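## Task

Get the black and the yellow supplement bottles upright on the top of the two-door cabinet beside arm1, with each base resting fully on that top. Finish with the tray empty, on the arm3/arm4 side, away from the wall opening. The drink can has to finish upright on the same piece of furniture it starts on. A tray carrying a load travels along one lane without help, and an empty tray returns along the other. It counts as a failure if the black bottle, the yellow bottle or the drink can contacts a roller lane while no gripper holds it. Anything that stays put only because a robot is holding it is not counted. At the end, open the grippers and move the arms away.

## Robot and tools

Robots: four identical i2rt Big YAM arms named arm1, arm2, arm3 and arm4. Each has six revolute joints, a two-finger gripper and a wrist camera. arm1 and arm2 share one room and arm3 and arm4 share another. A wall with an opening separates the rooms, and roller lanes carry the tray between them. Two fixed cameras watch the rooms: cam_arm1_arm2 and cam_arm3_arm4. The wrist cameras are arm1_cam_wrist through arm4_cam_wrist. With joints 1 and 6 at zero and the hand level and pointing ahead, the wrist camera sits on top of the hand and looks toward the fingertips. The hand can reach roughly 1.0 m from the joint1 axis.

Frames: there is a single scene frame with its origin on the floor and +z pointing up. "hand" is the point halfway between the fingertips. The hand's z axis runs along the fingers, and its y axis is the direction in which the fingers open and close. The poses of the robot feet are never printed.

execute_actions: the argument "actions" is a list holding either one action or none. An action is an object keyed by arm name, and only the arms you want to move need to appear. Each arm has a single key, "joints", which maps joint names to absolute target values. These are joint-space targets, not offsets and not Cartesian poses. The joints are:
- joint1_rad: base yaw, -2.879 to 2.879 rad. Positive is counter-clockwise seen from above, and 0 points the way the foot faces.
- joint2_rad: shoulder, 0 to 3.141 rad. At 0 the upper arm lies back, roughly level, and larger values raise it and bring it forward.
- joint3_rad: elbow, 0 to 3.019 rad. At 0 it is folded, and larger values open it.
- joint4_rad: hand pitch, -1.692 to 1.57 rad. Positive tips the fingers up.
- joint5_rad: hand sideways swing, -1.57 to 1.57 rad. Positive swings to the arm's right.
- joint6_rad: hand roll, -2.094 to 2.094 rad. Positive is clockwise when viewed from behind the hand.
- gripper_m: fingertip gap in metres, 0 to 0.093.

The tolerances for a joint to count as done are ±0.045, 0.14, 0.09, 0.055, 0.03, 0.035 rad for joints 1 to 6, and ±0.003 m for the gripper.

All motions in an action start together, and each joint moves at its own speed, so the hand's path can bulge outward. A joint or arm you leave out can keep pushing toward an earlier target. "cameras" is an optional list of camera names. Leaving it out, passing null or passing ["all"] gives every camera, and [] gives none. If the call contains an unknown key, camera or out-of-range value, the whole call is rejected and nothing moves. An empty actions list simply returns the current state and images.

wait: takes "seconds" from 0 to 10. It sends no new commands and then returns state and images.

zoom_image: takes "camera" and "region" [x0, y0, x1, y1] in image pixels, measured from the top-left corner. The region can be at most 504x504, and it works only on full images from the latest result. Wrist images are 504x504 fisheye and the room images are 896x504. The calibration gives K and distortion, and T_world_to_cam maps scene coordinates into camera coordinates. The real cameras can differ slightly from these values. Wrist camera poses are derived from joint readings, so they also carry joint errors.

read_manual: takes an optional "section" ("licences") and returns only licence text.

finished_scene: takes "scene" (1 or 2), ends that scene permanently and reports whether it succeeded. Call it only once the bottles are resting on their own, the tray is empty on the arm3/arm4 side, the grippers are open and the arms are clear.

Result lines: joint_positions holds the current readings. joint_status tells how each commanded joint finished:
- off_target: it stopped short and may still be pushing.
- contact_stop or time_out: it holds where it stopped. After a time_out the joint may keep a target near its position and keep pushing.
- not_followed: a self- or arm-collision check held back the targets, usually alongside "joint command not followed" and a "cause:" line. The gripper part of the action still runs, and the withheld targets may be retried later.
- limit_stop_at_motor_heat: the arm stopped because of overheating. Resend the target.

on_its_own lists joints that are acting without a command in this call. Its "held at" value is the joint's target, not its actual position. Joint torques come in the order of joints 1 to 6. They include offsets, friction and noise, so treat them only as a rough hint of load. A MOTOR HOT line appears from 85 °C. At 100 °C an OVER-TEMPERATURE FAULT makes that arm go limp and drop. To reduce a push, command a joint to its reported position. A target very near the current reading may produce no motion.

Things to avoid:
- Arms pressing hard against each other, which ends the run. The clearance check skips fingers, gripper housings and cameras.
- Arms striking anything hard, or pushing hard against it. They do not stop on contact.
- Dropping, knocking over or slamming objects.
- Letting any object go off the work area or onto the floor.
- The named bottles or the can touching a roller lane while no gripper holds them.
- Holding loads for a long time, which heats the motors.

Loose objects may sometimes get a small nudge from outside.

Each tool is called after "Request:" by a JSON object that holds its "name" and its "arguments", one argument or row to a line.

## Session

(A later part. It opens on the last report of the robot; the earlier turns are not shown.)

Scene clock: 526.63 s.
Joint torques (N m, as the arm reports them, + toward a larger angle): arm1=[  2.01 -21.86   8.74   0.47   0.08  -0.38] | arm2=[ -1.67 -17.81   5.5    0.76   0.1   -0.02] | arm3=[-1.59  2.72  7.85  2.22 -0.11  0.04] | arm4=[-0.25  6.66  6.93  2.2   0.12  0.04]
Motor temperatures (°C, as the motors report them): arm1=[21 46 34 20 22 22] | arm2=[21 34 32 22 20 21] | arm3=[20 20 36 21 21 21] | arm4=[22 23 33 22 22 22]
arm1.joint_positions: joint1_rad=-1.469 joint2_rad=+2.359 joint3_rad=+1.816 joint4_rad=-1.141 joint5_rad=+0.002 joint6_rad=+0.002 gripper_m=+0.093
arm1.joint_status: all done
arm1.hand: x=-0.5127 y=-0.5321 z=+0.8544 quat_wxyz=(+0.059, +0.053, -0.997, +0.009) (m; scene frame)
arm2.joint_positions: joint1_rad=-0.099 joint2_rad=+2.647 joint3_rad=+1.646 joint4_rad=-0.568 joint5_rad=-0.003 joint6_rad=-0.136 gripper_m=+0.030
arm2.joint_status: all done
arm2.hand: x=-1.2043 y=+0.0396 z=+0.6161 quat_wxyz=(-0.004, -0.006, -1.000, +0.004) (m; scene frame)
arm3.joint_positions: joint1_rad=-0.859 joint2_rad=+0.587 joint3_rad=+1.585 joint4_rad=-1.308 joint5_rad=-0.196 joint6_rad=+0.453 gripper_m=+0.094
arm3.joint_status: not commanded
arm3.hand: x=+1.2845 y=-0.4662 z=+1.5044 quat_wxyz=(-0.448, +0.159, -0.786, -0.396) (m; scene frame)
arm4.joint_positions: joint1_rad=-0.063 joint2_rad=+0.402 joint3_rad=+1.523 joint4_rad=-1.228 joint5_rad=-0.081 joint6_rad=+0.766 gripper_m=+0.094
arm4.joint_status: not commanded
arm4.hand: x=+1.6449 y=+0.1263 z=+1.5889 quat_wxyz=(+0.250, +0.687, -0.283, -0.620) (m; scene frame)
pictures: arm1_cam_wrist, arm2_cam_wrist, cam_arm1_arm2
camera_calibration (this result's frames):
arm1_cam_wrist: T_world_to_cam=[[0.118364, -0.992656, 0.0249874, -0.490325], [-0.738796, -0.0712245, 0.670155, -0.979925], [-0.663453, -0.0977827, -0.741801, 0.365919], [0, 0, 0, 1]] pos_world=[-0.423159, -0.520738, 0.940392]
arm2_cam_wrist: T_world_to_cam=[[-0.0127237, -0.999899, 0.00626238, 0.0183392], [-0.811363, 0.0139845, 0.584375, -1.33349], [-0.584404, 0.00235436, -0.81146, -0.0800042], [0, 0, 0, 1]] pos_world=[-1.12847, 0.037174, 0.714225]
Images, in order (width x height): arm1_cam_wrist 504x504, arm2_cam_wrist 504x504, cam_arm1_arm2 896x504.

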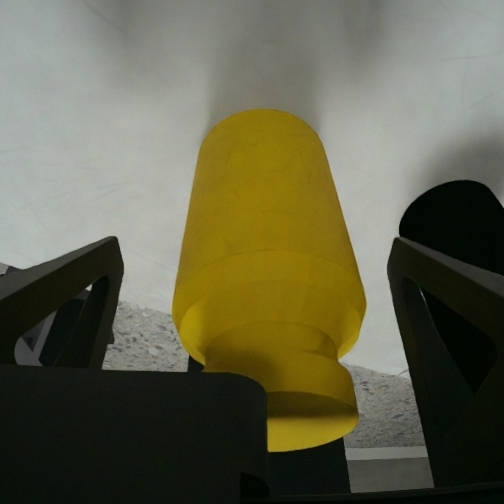

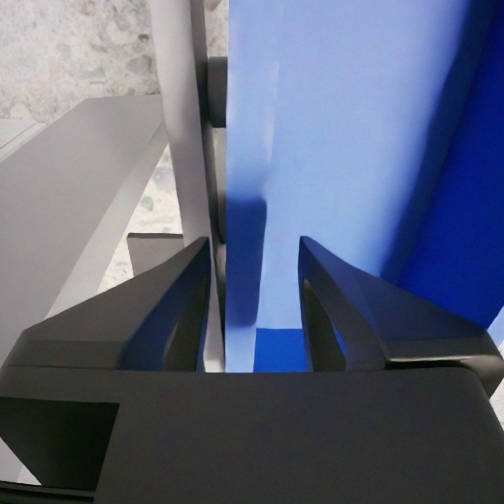

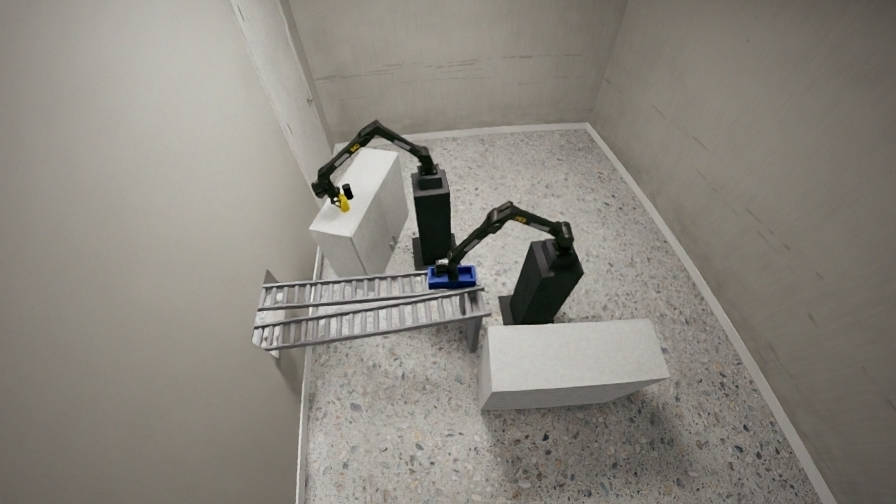

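Request:
{"name": "execute_actions", "arguments": {
  "actions": []
}}

Scene clock: 544.20 s.
Joint torques (N m, as the arm reports them, + toward a larger angle): arm1=[  2.58 -22.48   8.86   0.43   0.05  -0.35] | arm2=[ -1.7  -17.87   5.5    0.77   0.1   -0.02] | arm3=[-0.59  3.81  7.91  2.1  -0.18  0.04] | arm4=[0.13 6.39 6.88 2.3  0.12 0.  ]
Motor temperatures (°C, as the motors report them): arm1=[21 47 33 20 22 22] | arm2=[21 35 32 22 20 21] | arm3=[20 20 36 21 21 21] | arm4=[22 23 33 22 22 22]
arm1.joint_positions: joint1_rad=-1.469 joint2_rad=+2.359 joint3_rad=+1.816 joint4_rad=-1.141 joint5_rad=+0.002 joint6_rad=+0.002 gripper_m=+0.093
arm1.joint_status: all done
arm1.hand: x=-0.5127 y=-0.5321 z=+0.8544 quat_wxyz=(+0.059, +0.053, -0.997, +0.009) (m; scene frame)
arm2.joint_positions: joint1_rad=-0.099 joint2_rad=+2.647 joint3_rad=+1.646 joint4_rad=-0.568 joint5_rad=-0.003 joint6_rad=-0.136 gripper_m=+0.030
arm2.joint_status: all done
arm2.hand: x=-1.2043 y=+0.0396 z=+0.6161 quat_wxyz=(-0.004, -0.006, -1.000, +0.004) (m; scene frame)
arm3.joint_positions: joint1_rad=-0.859 joint2_rad=+0.587 joint3_rad=+1.585 joint4_rad=-1.308 joint5_rad=-0.196 joint6_rad=+0.453 gripper_m=+0.094
arm3.joint_status: not commanded
arm3.hand: x=+1.2845 y=-0.4662 z=+1.5044 quat_wxyz=(-0.448, +0.159, -0.786, -0.396) (m; scene frame)
arm4.joint_positions: joint1_rad=-0.063 joint2_rad=+0.402 joint3_rad=+1.523 joint4_rad=-1.228 joint5_rad=-0.081 joint6_rad=+0.766 gripper_m=+0.094
arm4.joint_status: not commanded
arm4.hand: x=+1.6449 y=+0.1263 z=+1.5889 quat_wxyz=(+0.250, +0.687, -0.283, -0.620) (m; scene frame)
pictures: arm1_cam_wrist, arm2_cam_wrist, arm3_cam_wrist, arm4_cam_wrist, cam_arm1_arm2, cam_arm3_arm4
camera_calibration (this result's frames):
arm1_cam_wrist: T_world_to_cam=[[0.118364, -0.992656, 0.0249874, -0.490325], [-0.738796, -0.0712245, 0.670155, -0.979925], [-0.663453, -0.0977827, -0.741801, 0.365919], [0, 0, 0, 1]] pos_world=[-0.423159, -0.520738, 0.940392]
arm2_cam_wrist: T_world_to_cam=[[-0.0127237, -0.999899, 0.00626238, 0.0183392], [-0.811363, 0.0139845, 0.584375, -1.33349], [-0.584404, 0.00235436, -0.81146, -0.0800042], [0, 0, 0, 1]] pos_world=[-1.12847, 0.037174, 0.714225]
arm4_cam_wrist: T_world_to_cam=[[0.0912732, 0.71715, -0.690916, 0.85557], [0.632776, -0.577501, -0.515837, -0.145412], [-0.768937, -0.390113, -0.506506, 2.24516], [0, 0, 0, 1]] pos_world=[1.74031, 0.178316, 1.6533]
Images, in order (width x height): arm1_cam_wrist 504x504, arm2_cam_wrist 504x504, arm3_cam_wrist 504x504, arm4_cam_wrist 504x504, cam_arm1_arm2 896x504, cam_arm3_arm4 896x504.

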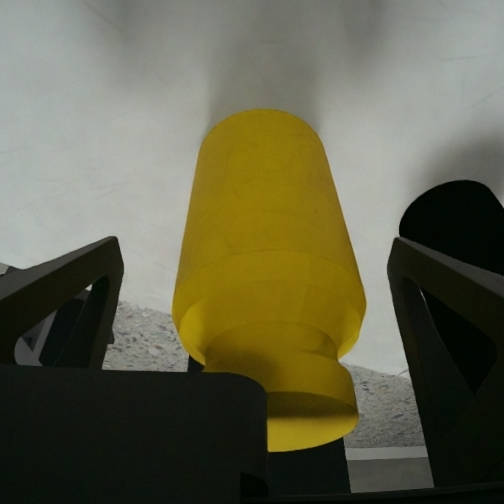

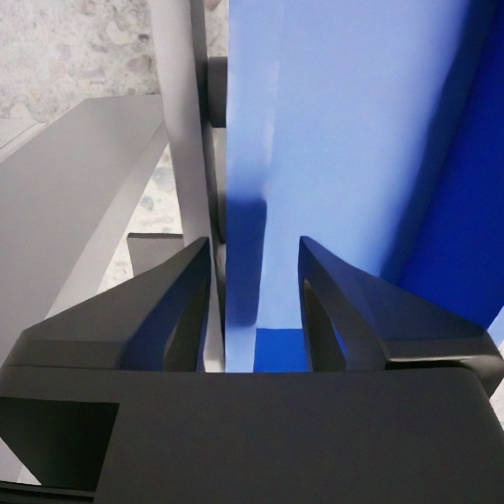

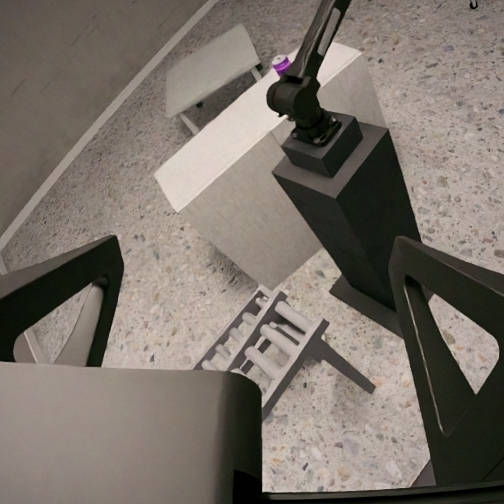

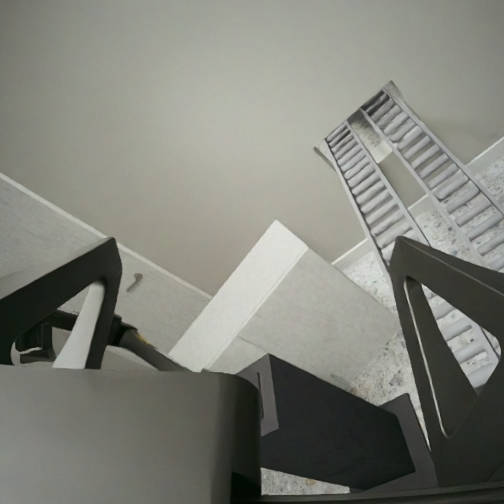

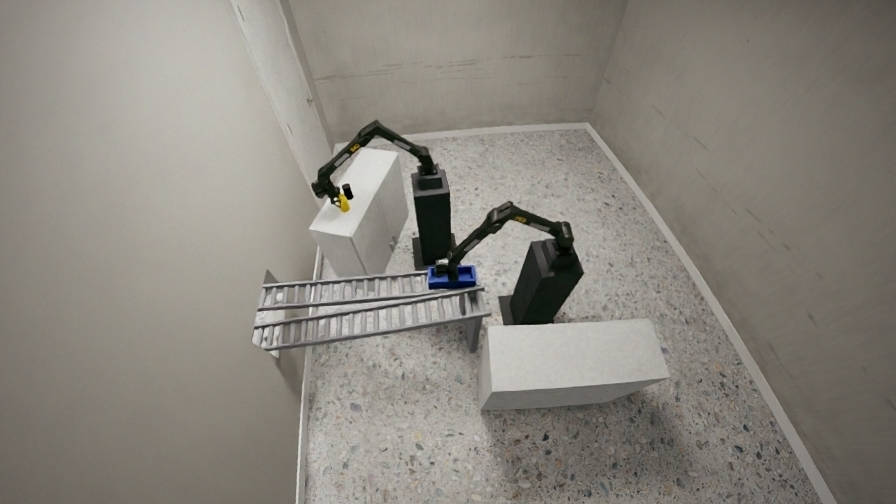

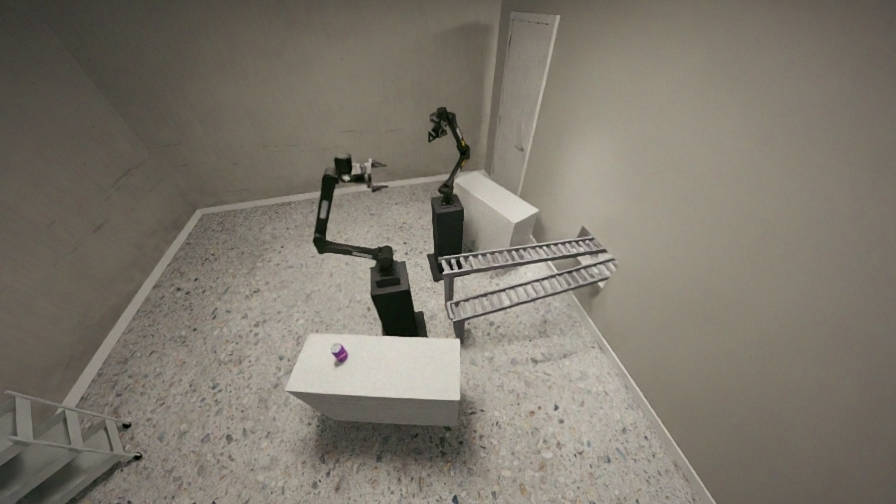

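Request:
{"name": "execute_actions", "arguments": {
  "actions": [
    {"arm1": {"joints": {"joint2_rad": 2.0}}, "arm2": {"joints": {"gripper_m": 0.0}}}
  ],
  "cameras": ["arm1_cam_wrist", "arm2_cam_wrist", "cam_arm1_arm2"]
}}

Scene clock: 569.90 s.
Joint torques (N m, as the arm reports them, + toward a larger angle): arm1=[  2.04 -18.57  10.96   1.04   0.06  -0.33] | arm2=[ -1.61 -17.84   5.5    0.77   0.09  -0.02] | arm3=[-1.59  3.66  8.05  2.34 -0.19  0.09] | arm4=[0.36 6.65 7.09 2.17 0.14 0.08]
Motor temperatures (°C, as the motors report them): arm1=[21 48 32 20 22 22] | arm2=[21 36 32 22 20 21] | arm3=[20 20 36 21 21 21] | arm4=[22 23 33 22 22 22]
arm1.joint_positions: joint1_rad=-1.469 joint2_rad=+2.001 joint3_rad=+1.816 joint4_rad=-1.141 joint5_rad=+0.002 joint6_rad=+0.002 gripper_m=+0.093
arm1.joint_status: all done
arm1.hand: x=-0.4730 y=-0.5256 z=+1.0840 quat_wxyz=(-0.119, +0.054, -0.991, -0.001) (m; scene frame)
arm2.joint_positions: joint1_rad=-0.100 joint2_rad=+2.647 joint3_rad=+1.646 joint4_rad=-0.568 joint5_rad=-0.003 joint6_rad=-0.136 gripper_m=+0.011
arm2.joint_status: gripper_m off_target (ended at +0.011, target +0.000)
arm2.hand: x=-1.2044 y=+0.0392 z=+0.6161 quat_wxyz=(-0.004, -0.006, -1.000, +0.004) (m; scene frame)
arm3.joint_positions: joint1_rad=-0.859 joint2_rad=+0.587 joint3_rad=+1.585 joint4_rad=-1.308 joint5_rad=-0.196 joint6_rad=+0.453 gripper_m=+0.094
arm3.joint_status: not commanded
arm3.hand: x=+1.2845 y=-0.4662 z=+1.5044 quat_wxyz=(-0.448, +0.159, -0.786, -0.396) (m; scene frame)
arm4.joint_positions: joint1_rad=-0.063 joint2_rad=+0.402 joint3_rad=+1.523 joint4_rad=-1.228 joint5_rad=-0.081 joint6_rad=+0.766 gripper_m=+0.094
arm4.joint_status: not commanded
arm4.hand: x=+1.6449 y=+0.1263 z=+1.5889 quat_wxyz=(+0.250, +0.687, -0.283, -0.620) (m; scene frame)
pictures: arm1_cam_wrist, arm2_cam_wrist, cam_arm1_arm2
camera_calibration (this result's frames):
arm1_cam_wrist: T_world_to_cam=[[0.112338, -0.993296, 0.0272515, -0.499925], [-0.925093, -0.0945343, 0.367786, -0.876524], [-0.362745, -0.0665266, -0.929511, 0.92534], [0, 0, 0, 1]] pos_world=[-0.419043, -0.517876, 1.19611]
arm2_cam_wrist: T_world_to_cam=[[-0.0131052, -0.999895, 0.00626107, 0.0174315], [-0.811361, 0.0142933, 0.584371, -1.33355], [-0.584399, 0.00257829, -0.811463, -0.08004], [0, 0, 0, 1]] pos_world=[-1.12854, 0.0366969, 0.714229]
Images, in order (width x height): arm1_cam_wrist 504x504, arm2_cam_wrist 504x504, cam_arm1_arm2 896x504.

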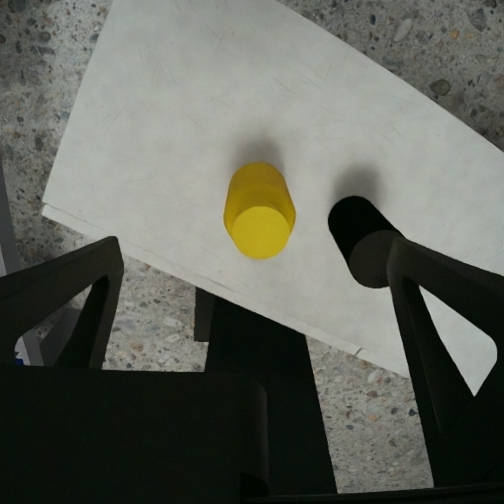

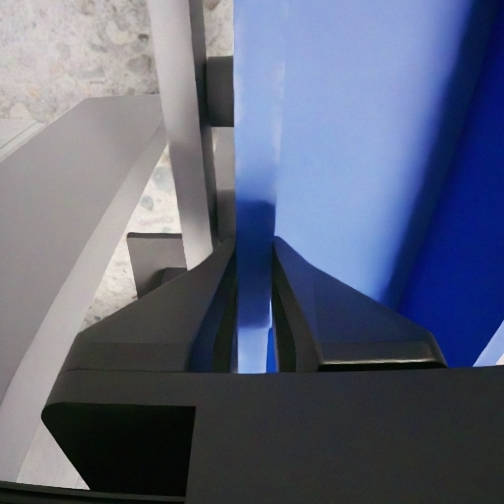

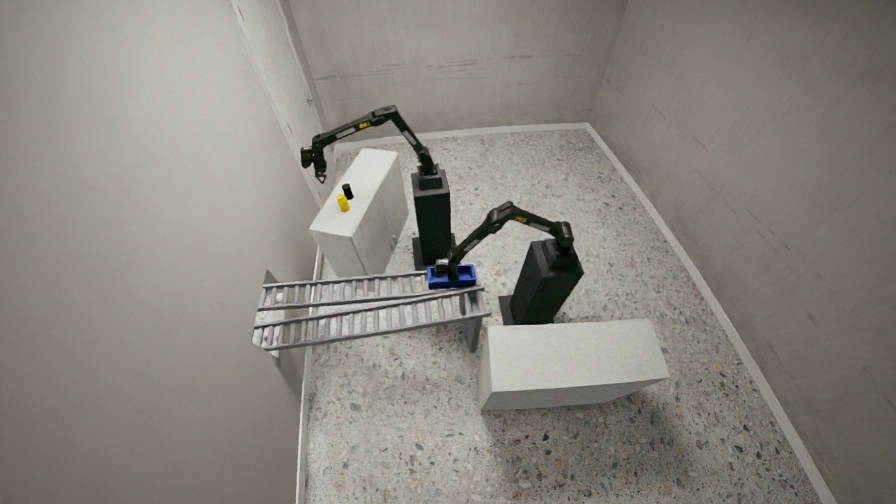

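Request:
{"name": "execute_actions", "arguments": {
  "actions": [
    {"arm1": {"joints": {"joint2_rad": 1.75}}, "arm2": {"joints": {"joint2_rad": 2.56, "joint4_rad": -0.645}}}
  ],
  "cameras": ["arm2_cam_wrist", "cam_arm1_arm2"]
}}

Scene clock: 588.40 s.
Joint torques (N m, as the arm reports them, + toward a larger angle): arm1=[  2.41 -15.83  12.     1.47   0.08  -0.32] | arm2=[ -1.61 -18.64   5.82   0.4    0.1    0.05] | arm3=[-0.92  3.49  8.02  2.14 -0.08 -0.03] | arm4=[-0.13  6.43  6.96  2.04  0.12  0.05]
Motor temperatures (°C, as the motors report them): arm1=[21 46 34 20 22 22] | arm2=[21 37 32 22 20 21] | arm3=[20 20 36 21 21 21] | arm4=[22 23 33 22 22 22]
arm1.joint_positions: joint1_rad=-1.469 joint2_rad=+1.748 joint3_rad=+1.809 joint4_rad=-1.141 joint5_rad=+0.002 joint6_rad=+0.002 gripper_m=+0.093
arm1.joint_status: all done
arm1.hand: x=-0.4958 y=-0.5266 z=+1.2444 quat_wxyz=(-0.240, +0.053, -0.969, -0.008) (m; scene frame)
arm2.joint_positions: joint1_rad=-0.100 joint2_rad=+2.581 joint3_rad=+1.646 joint4_rad=-0.640 joint5_rad=-0.003 joint6_rad=-0.141 gripper_m=+0.011
arm2.joint_status: all done
arm2.hand: x=-1.1937 y=+0.0380 z=+0.6548 quat_wxyz=(-0.001, -0.003, -1.000, +0.004) (m; scene frame)
arm3.joint_positions: joint1_rad=-0.859 joint2_rad=+0.587 joint3_rad=+1.585 joint4_rad=-1.308 joint5_rad=-0.196 joint6_rad=+0.453 gripper_m=+0.094
arm3.joint_status: not commanded
arm3.hand: x=+1.2845 y=-0.4662 z=+1.5044 quat_wxyz=(-0.448, +0.159, -0.786, -0.396) (m; scene frame)
arm4.joint_positions: joint1_rad=-0.063 joint2_rad=+0.402 joint3_rad=+1.523 joint4_rad=-1.228 joint5_rad=-0.081 joint6_rad=+0.766 gripper_m=+0.094
arm4.joint_status: not commanded
arm4.hand: x=+1.6449 y=+0.1263 z=+1.5889 quat_wxyz=(+0.250, +0.687, -0.283, -0.620) (m; scene frame)
pictures: arm2_cam_wrist, cam_arm1_arm2
camera_calibration (this result's frames):
arm2_cam_wrist: T_world_to_cam=[[-0.00778183, -0.999954, 0.00560805, 0.0228889], [-0.808524, 0.00959193, 0.588385, -1.34655], [-0.588411, 0.000044467, -0.808562, -0.0490377], [0, 0, 0, 1]] pos_world=[-1.11739, 0.035806, 0.752509]
Images, in order (width x height): arm2_cam_wrist 504x504, cam_arm1_arm2 896x504.

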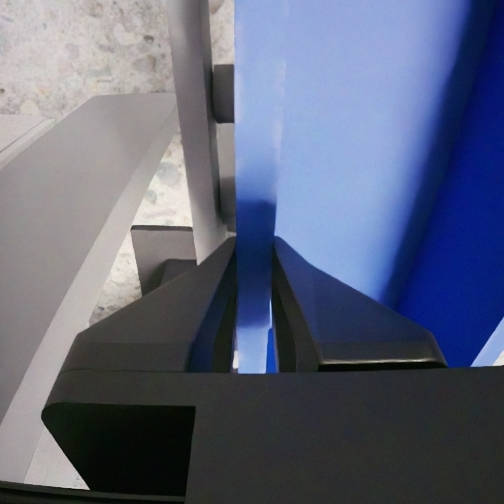

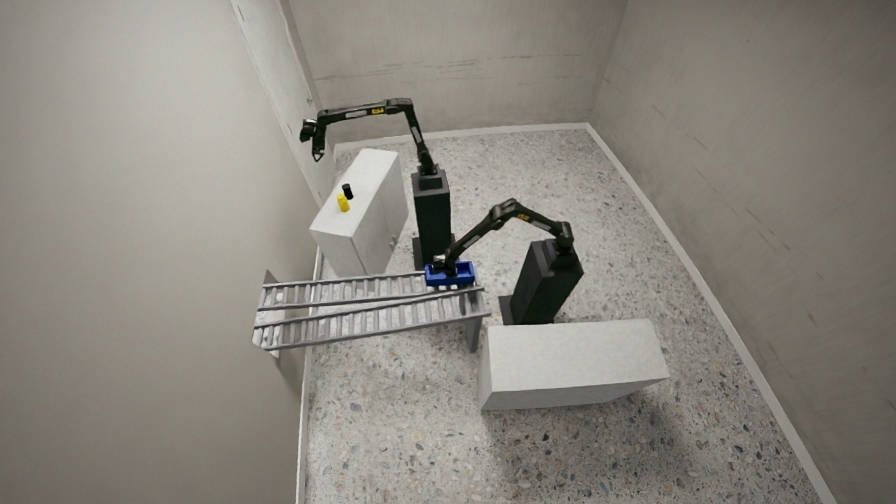

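Request:
{"name": "execute_actions", "arguments": {
  "actions": [
    {"arm1": {"joints": {"joint2_rad": 1.3}}, "arm2": {"joints": {"joint2_rad": 2.335, "joint3_rad": 1.96, "joint4_rad": -1.175}}}
  ],
  "cameras": ["arm2_cam_wrist", "cam_arm1_arm2"]
}}

Scene clock: 623.27 s.
Joint torques (N m, as the arm reports them, + toward a larger angle): arm1=[  2.37 -10.1   11.02   1.94   0.06  -0.35] | arm2=[ -1.66 -19.39   8.31   0.44   0.1    0.05] | arm3=[-1.5   3.9   8.12  1.9  -0.14  0.06] | arm4=[-0.03  6.08  7.09  2.3   0.11  0.05]
Motor temperatures (°C, as the motors report them): arm1=[21 44 37 20 22 22] | arm2=[21 39 32 22 20 21] | arm3=[20 20 37 21 21 21] | arm4=[22 23 33 22 22 22]
arm1.joint_positions: joint1_rad=-1.469 joint2_rad=+1.309 joint3_rad=+1.815 joint4_rad=-1.141 joint5_rad=+0.002 joint6_rad=+0.002 gripper_m=+0.093
arm1.joint_status: all done
arm1.hand: x=-0.6251 y=-0.5383 z=+1.5006 quat_wxyz=(-0.448, +0.050, -0.892, -0.020) (m; scene frame)
arm2.joint_positions: joint1_rad=-0.100 joint2_rad=+2.349 joint3_rad=+1.945 joint4_rad=-1.170 joint5_rad=-0.003 joint6_rad=-0.141 gripper_m=+0.011
arm2.joint_status: all done
arm2.hand: x=-1.1144 y=+0.0284 z=+0.8905 quat_wxyz=(-0.001, -0.003, -1.000, +0.004) (m; scene frame)
arm3.joint_positions: joint1_rad=-0.859 joint2_rad=+0.587 joint3_rad=+1.585 joint4_rad=-1.308 joint5_rad=-0.196 joint6_rad=+0.453 gripper_m=+0.094
arm3.joint_status: not commanded
arm3.hand: x=+1.2845 y=-0.4662 z=+1.5044 quat_wxyz=(-0.448, +0.159, -0.786, -0.396) (m; scene frame)
arm4.joint_positions: joint1_rad=-0.063 joint2_rad=+0.402 joint3_rad=+1.523 joint4_rad=-1.228 joint5_rad=-0.081 joint6_rad=+0.766 gripper_m=+0.094
arm4.joint_status: not commanded
arm4.hand: x=+1.6449 y=+0.1263 z=+1.5889 quat_wxyz=(+0.250, +0.687, -0.283, -0.620) (m; scene frame)
pictures: arm2_cam_wrist, cam_arm1_arm2
camera_calibration (this result's frames):
arm2_cam_wrist: T_world_to_cam=[[-0.00778327, -0.999954, 0.00555472, 0.0126169], [-0.808302, 0.00956168, 0.58869, -1.42104], [-0.588716, 0.0000920409, -0.80834, 0.187677], [0, 0, 0, 1]] pos_world=[-1.03804, 0.0261866, 0.988188]
Images, in order (width x height): arm2_cam_wrist 504x504, cam_arm1_arm2 896x504.

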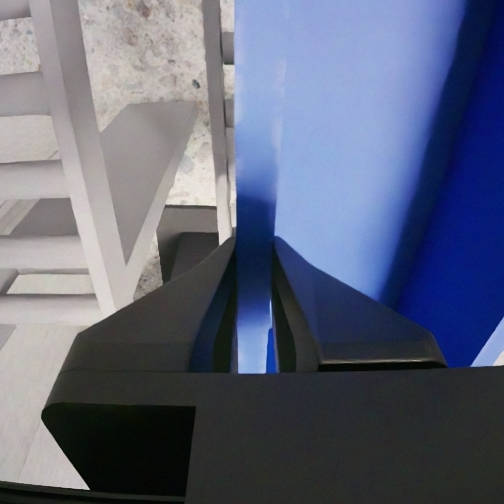

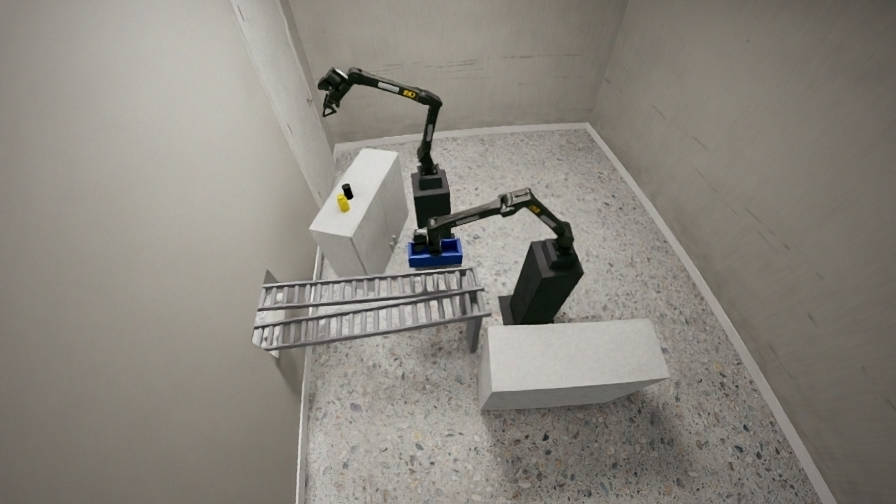

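Request:
{"name": "zoom_image", "arguments": {
  "camera": "arm2_cam_wrist",
  "region": [0, 0, 252, 340]
}}

Request:
{"name": "zoom_image", "arguments": {
  "camera": "cam_arm1_arm2",
  "region": [360, 200, 560, 360]
}}

Region (0, 0, 252, 340) of arm2_cam_wrist's 504x504 image, scaled by 1.482, with more detail than that image has; it fills the left 374 columns of this view, and the rest is white.

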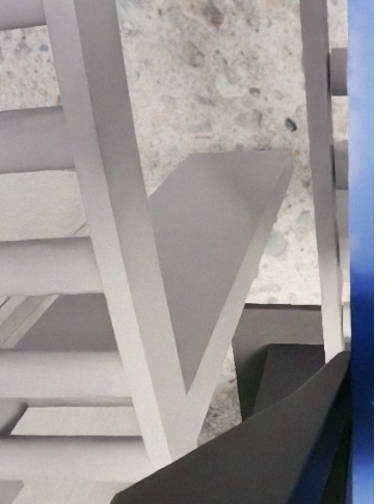

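Region (360, 200, 560, 360) of cam_arm1_arm2's 896x504 image, scaled by 2.520, with more detail than that image has; it fills the top 403 rows of this view, and the rest is white.

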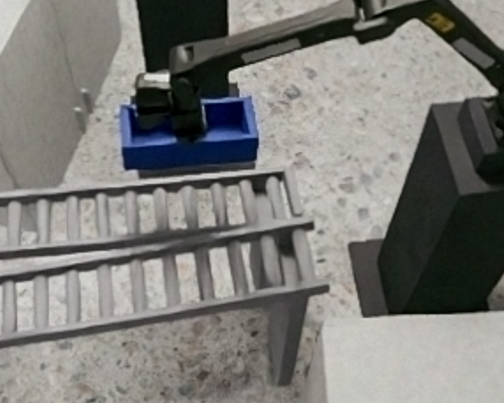

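Request:
{"name": "execute_actions", "arguments": {
  "actions": [
    {"arm1": {"joints": {"joint2_rad": 0.95}}, "arm2": {"joints": {"joint1_rad": 0.303, "joint4_rad": -1.29, "joint6_rad": 0.262}}}
  ],
  "cameras": ["arm2_cam_wrist", "cam_arm1_arm2"]
}}

Scene clock: 652.83 s.
Joint torques (N m, as the arm reports them, + toward a larger angle): arm1=[ 2.7  -1.43  8.94  2.11  0.06 -0.34] | arm2=[ -1.52 -19.06   8.11  -0.07   0.09   0.22] | arm3=[-1.63  3.33  8.05  2.22 -0.07  0.04] | arm4=[-0.34  6.51  6.89  2.28  0.1   0.03]
Motor temperatures (°C, as the motors report them): arm1=[21 40 37 20 22 22] | arm2=[21 41 34 22 20 21] | arm3=[20 20 37 22 21 21] | arm4=[22 23 33 22 22 22]
arm1.joint_positions: joint1_rad=-1.469 joint2_rad=+0.954 joint3_rad=+1.817 joint4_rad=-1.141 joint5_rad=+0.002 joint6_rad=+0.002 gripper_m=+0.093
arm1.joint_status: all done
arm1.hand: x=-0.8019 y=-0.5564 z=+1.6499 quat_wxyz=(-0.600, +0.045, -0.799, -0.029) (m; scene frame)
arm2.joint_positions: joint1_rad=+0.306 joint2_rad=+2.349 joint3_rad=+1.945 joint4_rad=-1.279 joint5_rad=-0.002 joint6_rad=+0.251 gripper_m=+0.011
arm2.joint_status: all done
arm2.hand: x=-1.1555 y=+0.2979 z=+0.8891 quat_wxyz=(+0.052, +0.003, -0.998, +0.018) (m; scene frame)
arm3.joint_positions: joint1_rad=-0.859 joint2_rad=+0.587 joint3_rad=+1.585 joint4_rad=-1.308 joint5_rad=-0.196 joint6_rad=+0.453 gripper_m=+0.094
arm3.joint_status: not commanded
arm3.hand: x=+1.2845 y=-0.4662 z=+1.5044 quat_wxyz=(-0.448, +0.159, -0.786, -0.396) (m; scene frame)
arm4.joint_positions: joint1_rad=-0.063 joint2_rad=+0.402 joint3_rad=+1.523 joint4_rad=-1.228 joint5_rad=-0.081 joint6_rad=+0.766 gripper_m=+0.094
arm4.joint_status: not commanded
arm4.hand: x=+1.6449 y=+0.1263 z=+1.5889 quat_wxyz=(+0.250, +0.687, -0.283, -0.620) (m; scene frame)
pictures: arm2_cam_wrist, cam_arm1_arm2
camera_calibration (this result's frames):
arm2_cam_wrist: T_world_to_cam=[[0.0069775, -0.999362, 0.0350262, 0.272472], [-0.741316, 0.0183385, 0.670906, -1.45432], [-0.67112, -0.0306467, -0.740715, 0.0161515], [0, 0, 0, 1]] pos_world=[-1.06917, 0.299463, 0.978133]
Images, in order (width x height): arm2_cam_wrist 504x504, cam_arm1_arm2 896x504.

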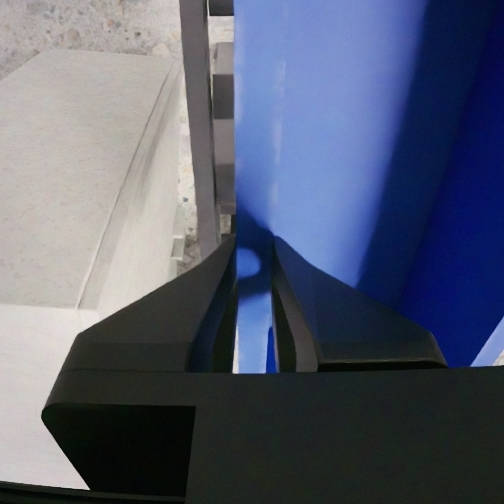

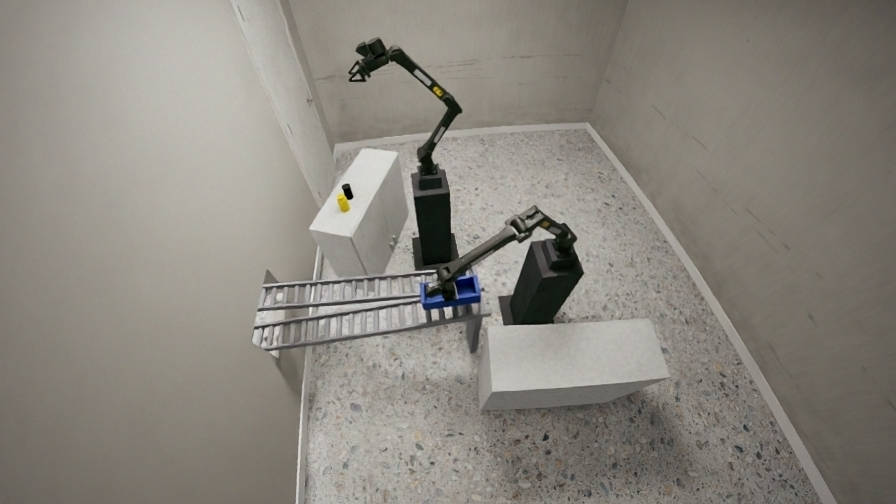

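Request:
{"name": "zoom_image", "arguments": {
  "camera": "arm2_cam_wrist",
  "region": [130, 0, 300, 280]
}}

Request:
{"name": "zoom_image", "arguments": {
  "camera": "cam_arm1_arm2",
  "region": [380, 230, 540, 350]
}}

Region (130, 0, 300, 280) of arm2_cam_wrist's 504x504 image, scaled by 1.800, with more detail than that image has; it fills the left 306 columns of this view, and the rest is white.

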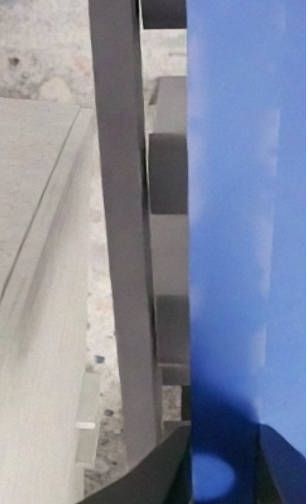

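Region (380, 230, 540, 350) of cam_arm1_arm2's 896x504 image, scaled by 3.150, with more detail than that image has; it fills the top 378 rows of this view, and the rest is white.

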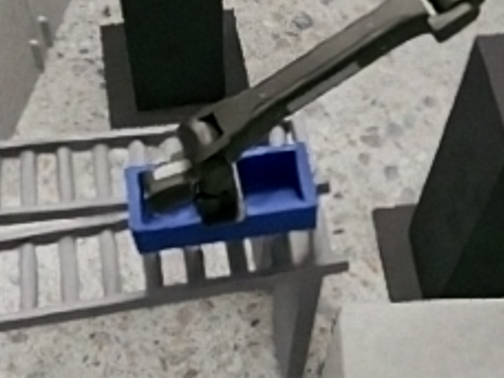

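Request:
{"name": "execute_actions", "arguments": {
  "actions": [
    {"arm2": {"joints": {"joint2_rad": 2.45, "joint4_rad": -1.165}}}
  ],
  "cameras": ["arm2_cam_wrist", "cam_arm1_arm2"]
}}

Scene clock: 684.03 s.
Joint torques (N m, as the arm reports them, + toward a larger angle): arm1=[ 2.57 -1.18  8.97  2.24  0.07 -0.32] | arm2=[ -1.53 -20.35   7.57   0.52   0.1    0.21] | arm3=[-1.9   4.28  8.07  2.2  -0.1   0.  ] | arm4=[-0.14  6.55  6.97  2.08  0.14  0.1 ]
Motor temperatures (°C, as the motors report them): arm1=[21 37 35 21 22 22] | arm2=[21 42 34 22 20 21] | arm3=[20 20 37 22 21 21] | arm4=[22 23 34 22 22 22]
arm1.joint_positions: joint1_rad=-1.469 joint2_rad=+0.954 joint3_rad=+1.817 joint4_rad=-1.141 joint5_rad=+0.002 joint6_rad=+0.002 gripper_m=+0.093
arm1.joint_status: not commanded
arm1.hand: x=-0.8019 y=-0.5564 z=+1.6499 quat_wxyz=(-0.600, +0.045, -0.799, -0.029) (m; scene frame)
arm2.joint_positions: joint1_rad=+0.306 joint2_rad=+2.473 joint3_rad=+1.945 joint4_rad=-1.169 joint5_rad=-0.002 joint6_rad=+0.252 gripper_m=+0.011
arm2.joint_status: all done
arm2.hand: x=-1.1547 y=+0.2971 z=+0.8062 quat_wxyz=(+0.059, +0.003, -0.998, +0.020) (m; scene frame)
arm3.joint_positions: joint1_rad=-0.859 joint2_rad=+0.587 joint3_rad=+1.585 joint4_rad=-1.308 joint5_rad=-0.196 joint6_rad=+0.453 gripper_m=+0.094
arm3.joint_status: not commanded
arm3.hand: x=+1.2845 y=-0.4662 z=+1.5044 quat_wxyz=(-0.448, +0.159, -0.786, -0.396) (m; scene frame)
arm4.joint_positions: joint1_rad=-0.063 joint2_rad=+0.402 joint3_rad=+1.523 joint4_rad=-1.228 joint5_rad=-0.081 joint6_rad=+0.766 gripper_m=+0.094
arm4.joint_status: not commanded
arm4.hand: x=+1.6449 y=+0.1263 z=+1.5889 quat_wxyz=(+0.250, +0.687, -0.283, -0.620) (m; scene frame)
pictures: arm2_cam_wrist, cam_arm1_arm2
camera_calibration (this result's frames):
arm2_cam_wrist: T_world_to_cam=[[0.00656333, -0.999232, 0.0386204, 0.271195], [-0.732094, 0.0215067, 0.680864, -1.39643], [-0.681172, -0.0327425, -0.731391, -0.0632858], [0, 0, 0, 1]] pos_world=[-1.06721, 0.298947, 0.894018]
Images, in order (width x height): arm2_cam_wrist 504x504, cam_arm1_arm2 896x504.

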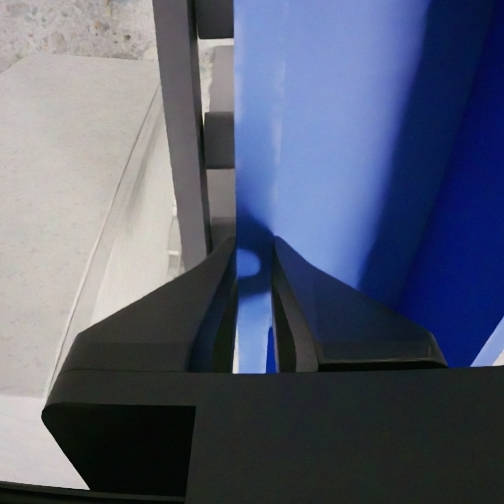

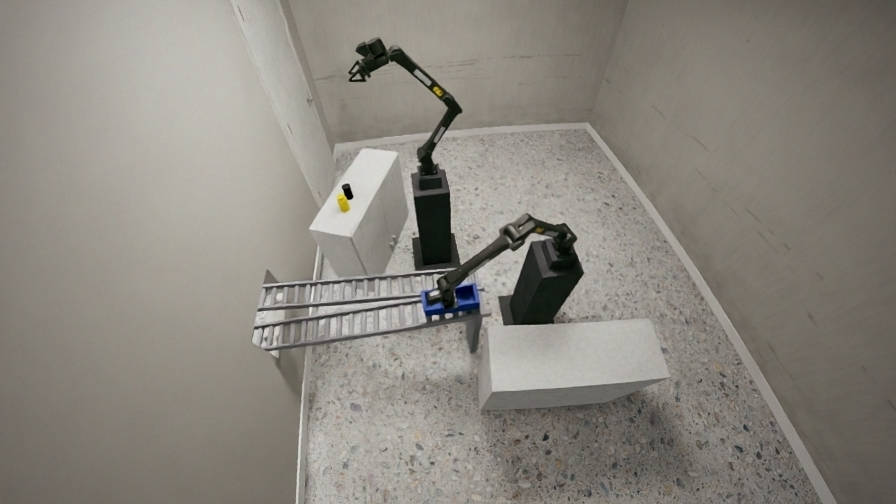

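Request:
{"name": "zoom_image", "arguments": {
  "camera": "arm2_cam_wrist",
  "region": [130, 0, 300, 280]
}}

Request:
{"name": "zoom_image", "arguments": {
  "camera": "cam_arm1_arm2",
  "region": [380, 230, 540, 350]
}}

Region (130, 0, 300, 280) of arm2_cam_wrist's 504x504 image, scaled by 1.800, with more detail than that image has; it fills the left 306 columns of this view, and the rest is white.

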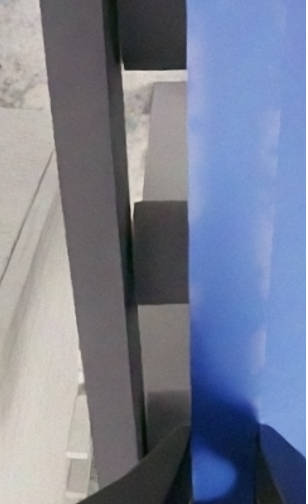

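Region (380, 230, 540, 350) of cam_arm1_arm2's 896x504 image, scaled by 3.150, with more detail than that image has; it fills the top 378 rows of this view, and the rest is white.

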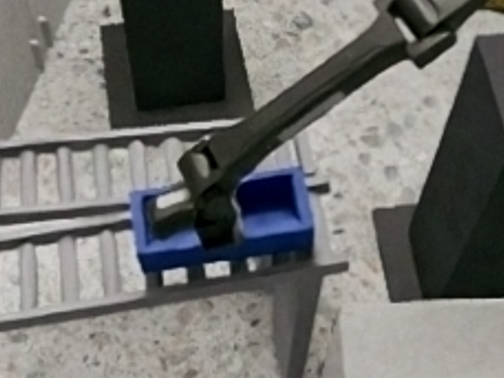

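Request:
{"name": "execute_actions", "arguments": {
  "actions": [
    {"arm2": {"joints": {"joint2_rad": 2.517, "joint4_rad": -1.098}}}
  ],
  "cameras": ["arm2_cam_wrist", "cam_arm1_arm2"]
}}

Scene clock: 696.10 s.
Joint torques (N m, as the arm reports them, + toward a larger angle): arm1=[ 2.64 -1.39  9.07  2.16  0.06 -0.34] | arm2=[ -1.94 -18.05   7.48   0.59   0.16   0.21] | arm3=[-2.    3.55  7.97  2.16 -0.14  0.01] | arm4=[0.11 6.22 7.02 2.17 0.13 0.09]
Motor temperatures (°C, as the motors report them): arm1=[21 37 35 21 22 22] | arm2=[21 43 34 22 20 21] | arm3=[20 20 37 22 21 21] | arm4=[22 23 34 22 22 22]
arm1.joint_positions: joint1_rad=-1.469 joint2_rad=+0.954 joint3_rad=+1.817 joint4_rad=-1.141 joint5_rad=+0.002 joint6_rad=+0.002 gripper_m=+0.093
arm1.joint_status: not commanded
arm1.hand: x=-0.8019 y=-0.5564 z=+1.6499 quat_wxyz=(-0.600, +0.045, -0.799, -0.029) (m; scene frame)
arm2.joint_positions: joint1_rad=+0.306 joint2_rad=+2.512 joint3_rad=+1.945 joint4_rad=-1.104 joint5_rad=-0.003 joint6_rad=+0.253 gripper_m=+0.011
arm2.joint_status: all done
arm2.hand: x=-1.1494 y=+0.2985 z=+0.7794 quat_wxyz=(+0.046, +0.002, -0.999, +0.016) (m; scene frame)
arm3.joint_positions: joint1_rad=-0.859 joint2_rad=+0.587 joint3_rad=+1.585 joint4_rad=-1.308 joint5_rad=-0.196 joint6_rad=+0.453 gripper_m=+0.094
arm3.joint_status: not commanded
arm3.hand: x=+1.2845 y=-0.4662 z=+1.5044 quat_wxyz=(-0.448, +0.159, -0.786, -0.396) (m; scene frame)
arm4.joint_positions: joint1_rad=-0.063 joint2_rad=+0.402 joint3_rad=+1.523 joint4_rad=-1.228 joint5_rad=-0.081 joint6_rad=+0.766 gripper_m=+0.094
arm4.joint_status: not commanded
arm4.hand: x=+1.6449 y=+0.1263 z=+1.5889 quat_wxyz=(+0.250, +0.687, -0.283, -0.620) (m; scene frame)
pictures: arm2_cam_wrist, cam_arm1_arm2
camera_calibration (this result's frames):
arm2_cam_wrist: T_world_to_cam=[[0.00468286, -0.999518, 0.0306977, 0.27767], [-0.748937, 0.0168359, 0.662427, -1.37791], [-0.662625, -0.0260927, -0.748497, -0.0464811], [0, 0, 0, 1]] pos_world=[-1.06407, 0.299521, 0.869451]
Images, in order (width x height): arm2_cam_wrist 504x504, cam_arm1_arm2 896x504.

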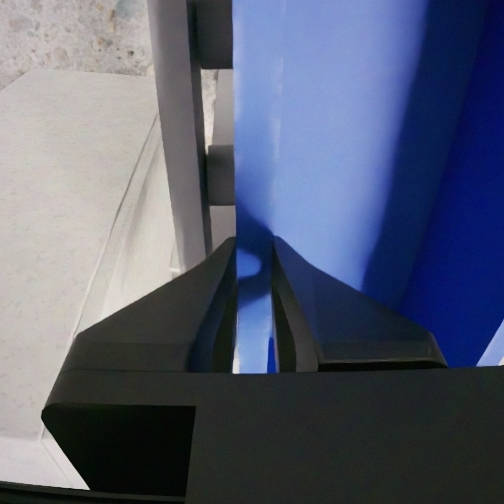

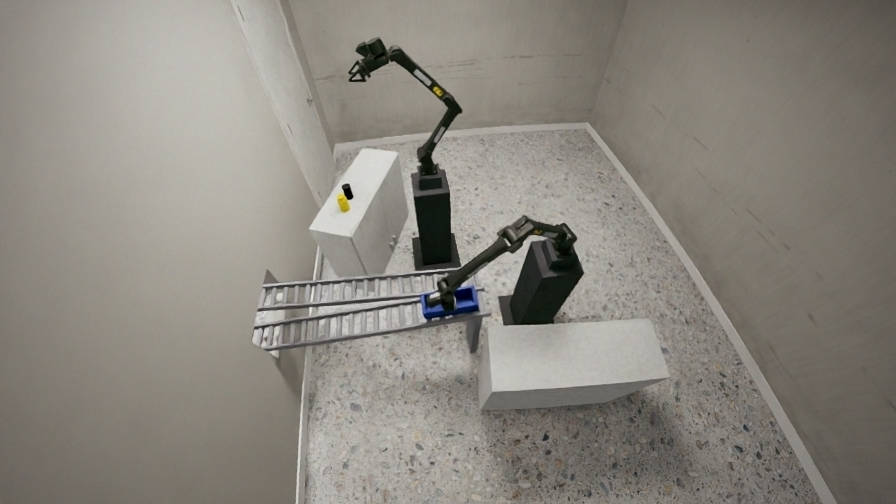

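Request:
{"name": "zoom_image", "arguments": {
  "camera": "arm2_cam_wrist",
  "region": [130, 0, 300, 280]
}}

Request:
{"name": "zoom_image", "arguments": {
  "camera": "cam_arm1_arm2",
  "region": [380, 230, 540, 350]
}}

Region (130, 0, 300, 280) of arm2_cam_wrist's 504x504 image, scaled by 1.800, with more detail than that image has; it fills the left 306 columns of this view, and the rest is white.

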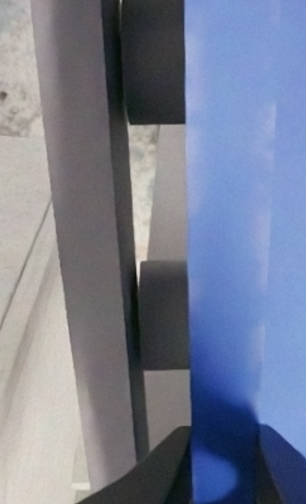

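Region (380, 230, 540, 350) of cam_arm1_arm2's 896x504 image, scaled by 3.150, with more detail than that image has; it fills the top 378 rows of this view, and the rest is white.

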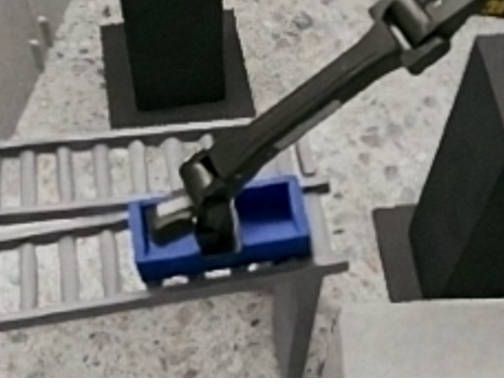

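Request:
{"name": "execute_actions", "arguments": {
  "actions": [
    {"arm2": {"joints": {"gripper_m": 0.04}}}
  ],
  "cameras": ["arm2_cam_wrist"]
}}

Request:
{"name": "execute_actions", "arguments": {
  "actions": [
    {"arm2": {"joints": {"joint2_rad": 2.1}}}
  ],
  "cameras": ["arm2_cam_wrist", "cam_arm1_arm2", "cam_arm3_arm4"]
}}

Scene clock: 717.03 s.
Joint torques (N m, as the arm reports them, + toward a larger angle): arm1=[ 2.94 -1.42  9.    2.08  0.04 -0.33] | arm2=[ -1.43 -18.32   7.56   0.68   0.13   0.19] | arm3=[-1.26  2.68  7.9   2.46 -0.13  0.05] | arm4=[-0.02  6.59  6.97  2.24  0.12  0.04]
Motor temperatures (°C, as the motors report them): arm1=[21 36 35 21 22 22] | arm2=[21 43 34 22 20 21] | arm3=[20 20 37 22 21 21] | arm4=[22 23 34 22 22 22]
arm1.joint_positions: joint1_rad=-1.469 joint2_rad=+0.954 joint3_rad=+1.817 joint4_rad=-1.141 joint5_rad=+0.002 joint6_rad=+0.002 gripper_m=+0.093
arm1.joint_status: not commanded
arm1.hand: x=-0.8019 y=-0.5564 z=+1.6499 quat_wxyz=(-0.600, +0.045, -0.799, -0.029) (m; scene frame)
arm2.joint_positions: joint1_rad=+0.306 joint2_rad=+2.512 joint3_rad=+1.945 joint4_rad=-1.104 joint5_rad=-0.003 joint6_rad=+0.253 gripper_m=+0.040
arm2.joint_status: all done
arm2.hand: x=-1.1493 y=+0.2984 z=+0.7794 quat_wxyz=(+0.046, +0.002, -0.999, +0.017) (m; scene frame)
arm3.joint_positions: joint1_rad=-0.859 joint2_rad=+0.587 joint3_rad=+1.585 joint4_rad=-1.308 joint5_rad=-0.196 joint6_rad=+0.453 gripper_m=+0.094
arm3.joint_status: not commanded
arm3.hand: x=+1.2845 y=-0.4662 z=+1.5044 quat_wxyz=(-0.448, +0.159, -0.786, -0.396) (m; scene frame)
arm4.joint_positions: joint1_rad=-0.063 joint2_rad=+0.402 joint3_rad=+1.523 joint4_rad=-1.228 joint5_rad=-0.081 joint6_rad=+0.766 gripper_m=+0.094
arm4.joint_status: not commanded
arm4.hand: x=+1.6449 y=+0.1263 z=+1.5889 quat_wxyz=(+0.250, +0.687, -0.283, -0.620) (m; scene frame)
pictures: arm2_cam_wrist
camera_calibration (this result's frames):
arm2_cam_wrist: T_world_to_cam=[[0.00475141, -0.999495, 0.0314325, 0.277042], [-0.749066, 0.0172664, 0.66227, -1.37804], [-0.662478, -0.0266918, -0.748605, -0.0460297], [0, 0, 0, 1]] pos_world=[-1.06405, 0.299467, 0.869468]
Images, in order (width x height): arm2_cam_wrist 504x504.

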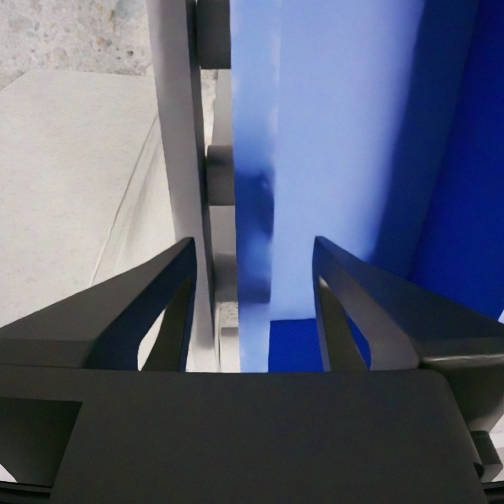

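Scene clock: 718.90 s.
Joint torques (N m, as the arm reports them, + toward a larger angle): arm1=[ 2.14 -1.44  9.1   2.07  0.06 -0.31] | arm2=[ -1.56 -17.     8.7    1.44   0.13   0.18] | arm3=[-2.06  3.86  8.08  2.16 -0.13  0.08] | arm4=[0.59 6.44 7.09 2.12 0.13 0.04]
Motor temperatures (°C, as the motors report them): arm1=[21 36 35 21 22 22] | arm2=[21 43 34 22 20 21] | arm3=[20 20 37 22 21 21] | arm4=[22 23 34 22 22 22]
arm1.joint_positions: joint1_rad=-1.469 joint2_rad=+0.954 joint3_rad=+1.817 joint4_rad=-1.141 joint5_rad=+0.002 joint6_rad=+0.002 gripper_m=+0.093
arm1.joint_status: not commanded
arm1.hand: x=-0.8019 y=-0.5564 z=+1.6499 quat_wxyz=(-0.600, +0.045, -0.799, -0.029) (m; scene frame)
arm2.joint_positions: joint1_rad=+0.306 joint2_rad=+2.097 joint3_rad=+1.953 joint4_rad=-1.102 joint5_rad=-0.003 joint6_rad=+0.253 gripper_m=+0.040
arm2.joint_status: all done
arm2.hand: x=-1.0909 y=+0.3171 z=+1.0672 quat_wxyz=(-0.159, +0.004, -0.987, -0.037) (m; scene frame)
arm3.joint_positions: joint1_rad=-0.859 joint2_rad=+0.587 joint3_rad=+1.585 joint4_rad=-1.308 joint5_rad=-0.196 joint6_rad=+0.453 gripper_m=+0.094
arm3.joint_status: not commanded
arm3.hand: x=+1.2845 y=-0.4662 z=+1.5044 quat_wxyz=(-0.448, +0.159, -0.786, -0.396) (m; scene frame)
arm4.joint_positions: joint1_rad=-0.063 joint2_rad=+0.402 joint3_rad=+1.523 joint4_rad=-1.228 joint5_rad=-0.081 joint6_rad=+0.766 gripper_m=+0.094
arm4.joint_status: not commanded
arm4.hand: x=+1.6449 y=+0.1263 z=+1.5889 quat_wxyz=(+0.250, +0.687, -0.283, -0.620) (m; scene frame)
pictures: arm2_cam_wrist, cam_arm1_arm2, cam_arm3_arm4
camera_calibration (this result's frames):
arm2_cam_wrist: T_world_to_cam=[[0.0184747, -0.997093, -0.0739168, 0.413118], [-0.951275, -0.0402881, 0.305701, -1.347], [-0.307791, 0.0646675, -0.949254, 0.780671], [0, 0, 0, 1]] pos_world=[-1.04871, 0.307165, 1.18337]
Images, in order (width x height): arm2_cam_wrist 504x504, cam_arm1_arm2 896x504, cam_arm3_arm4 896x504.

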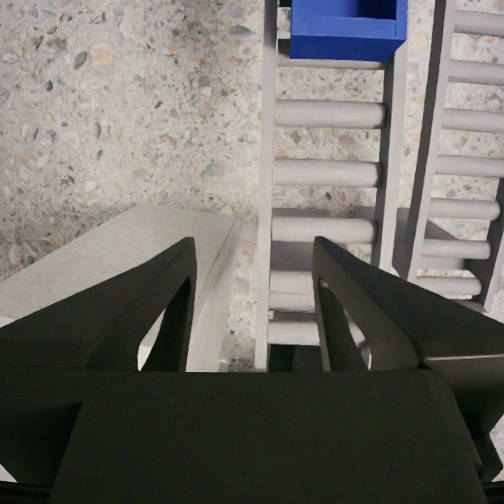

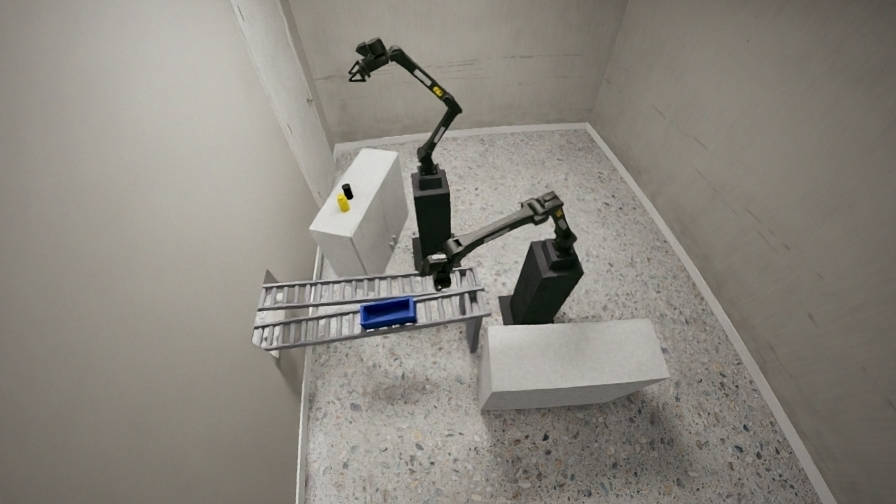

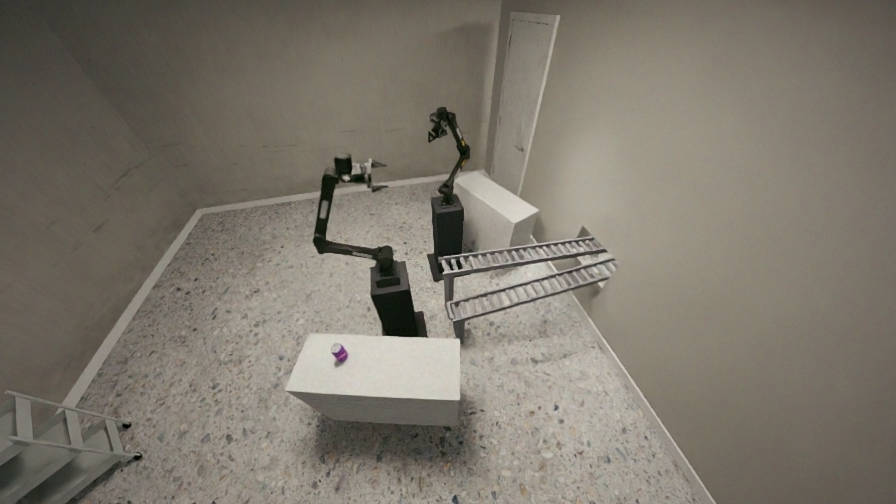

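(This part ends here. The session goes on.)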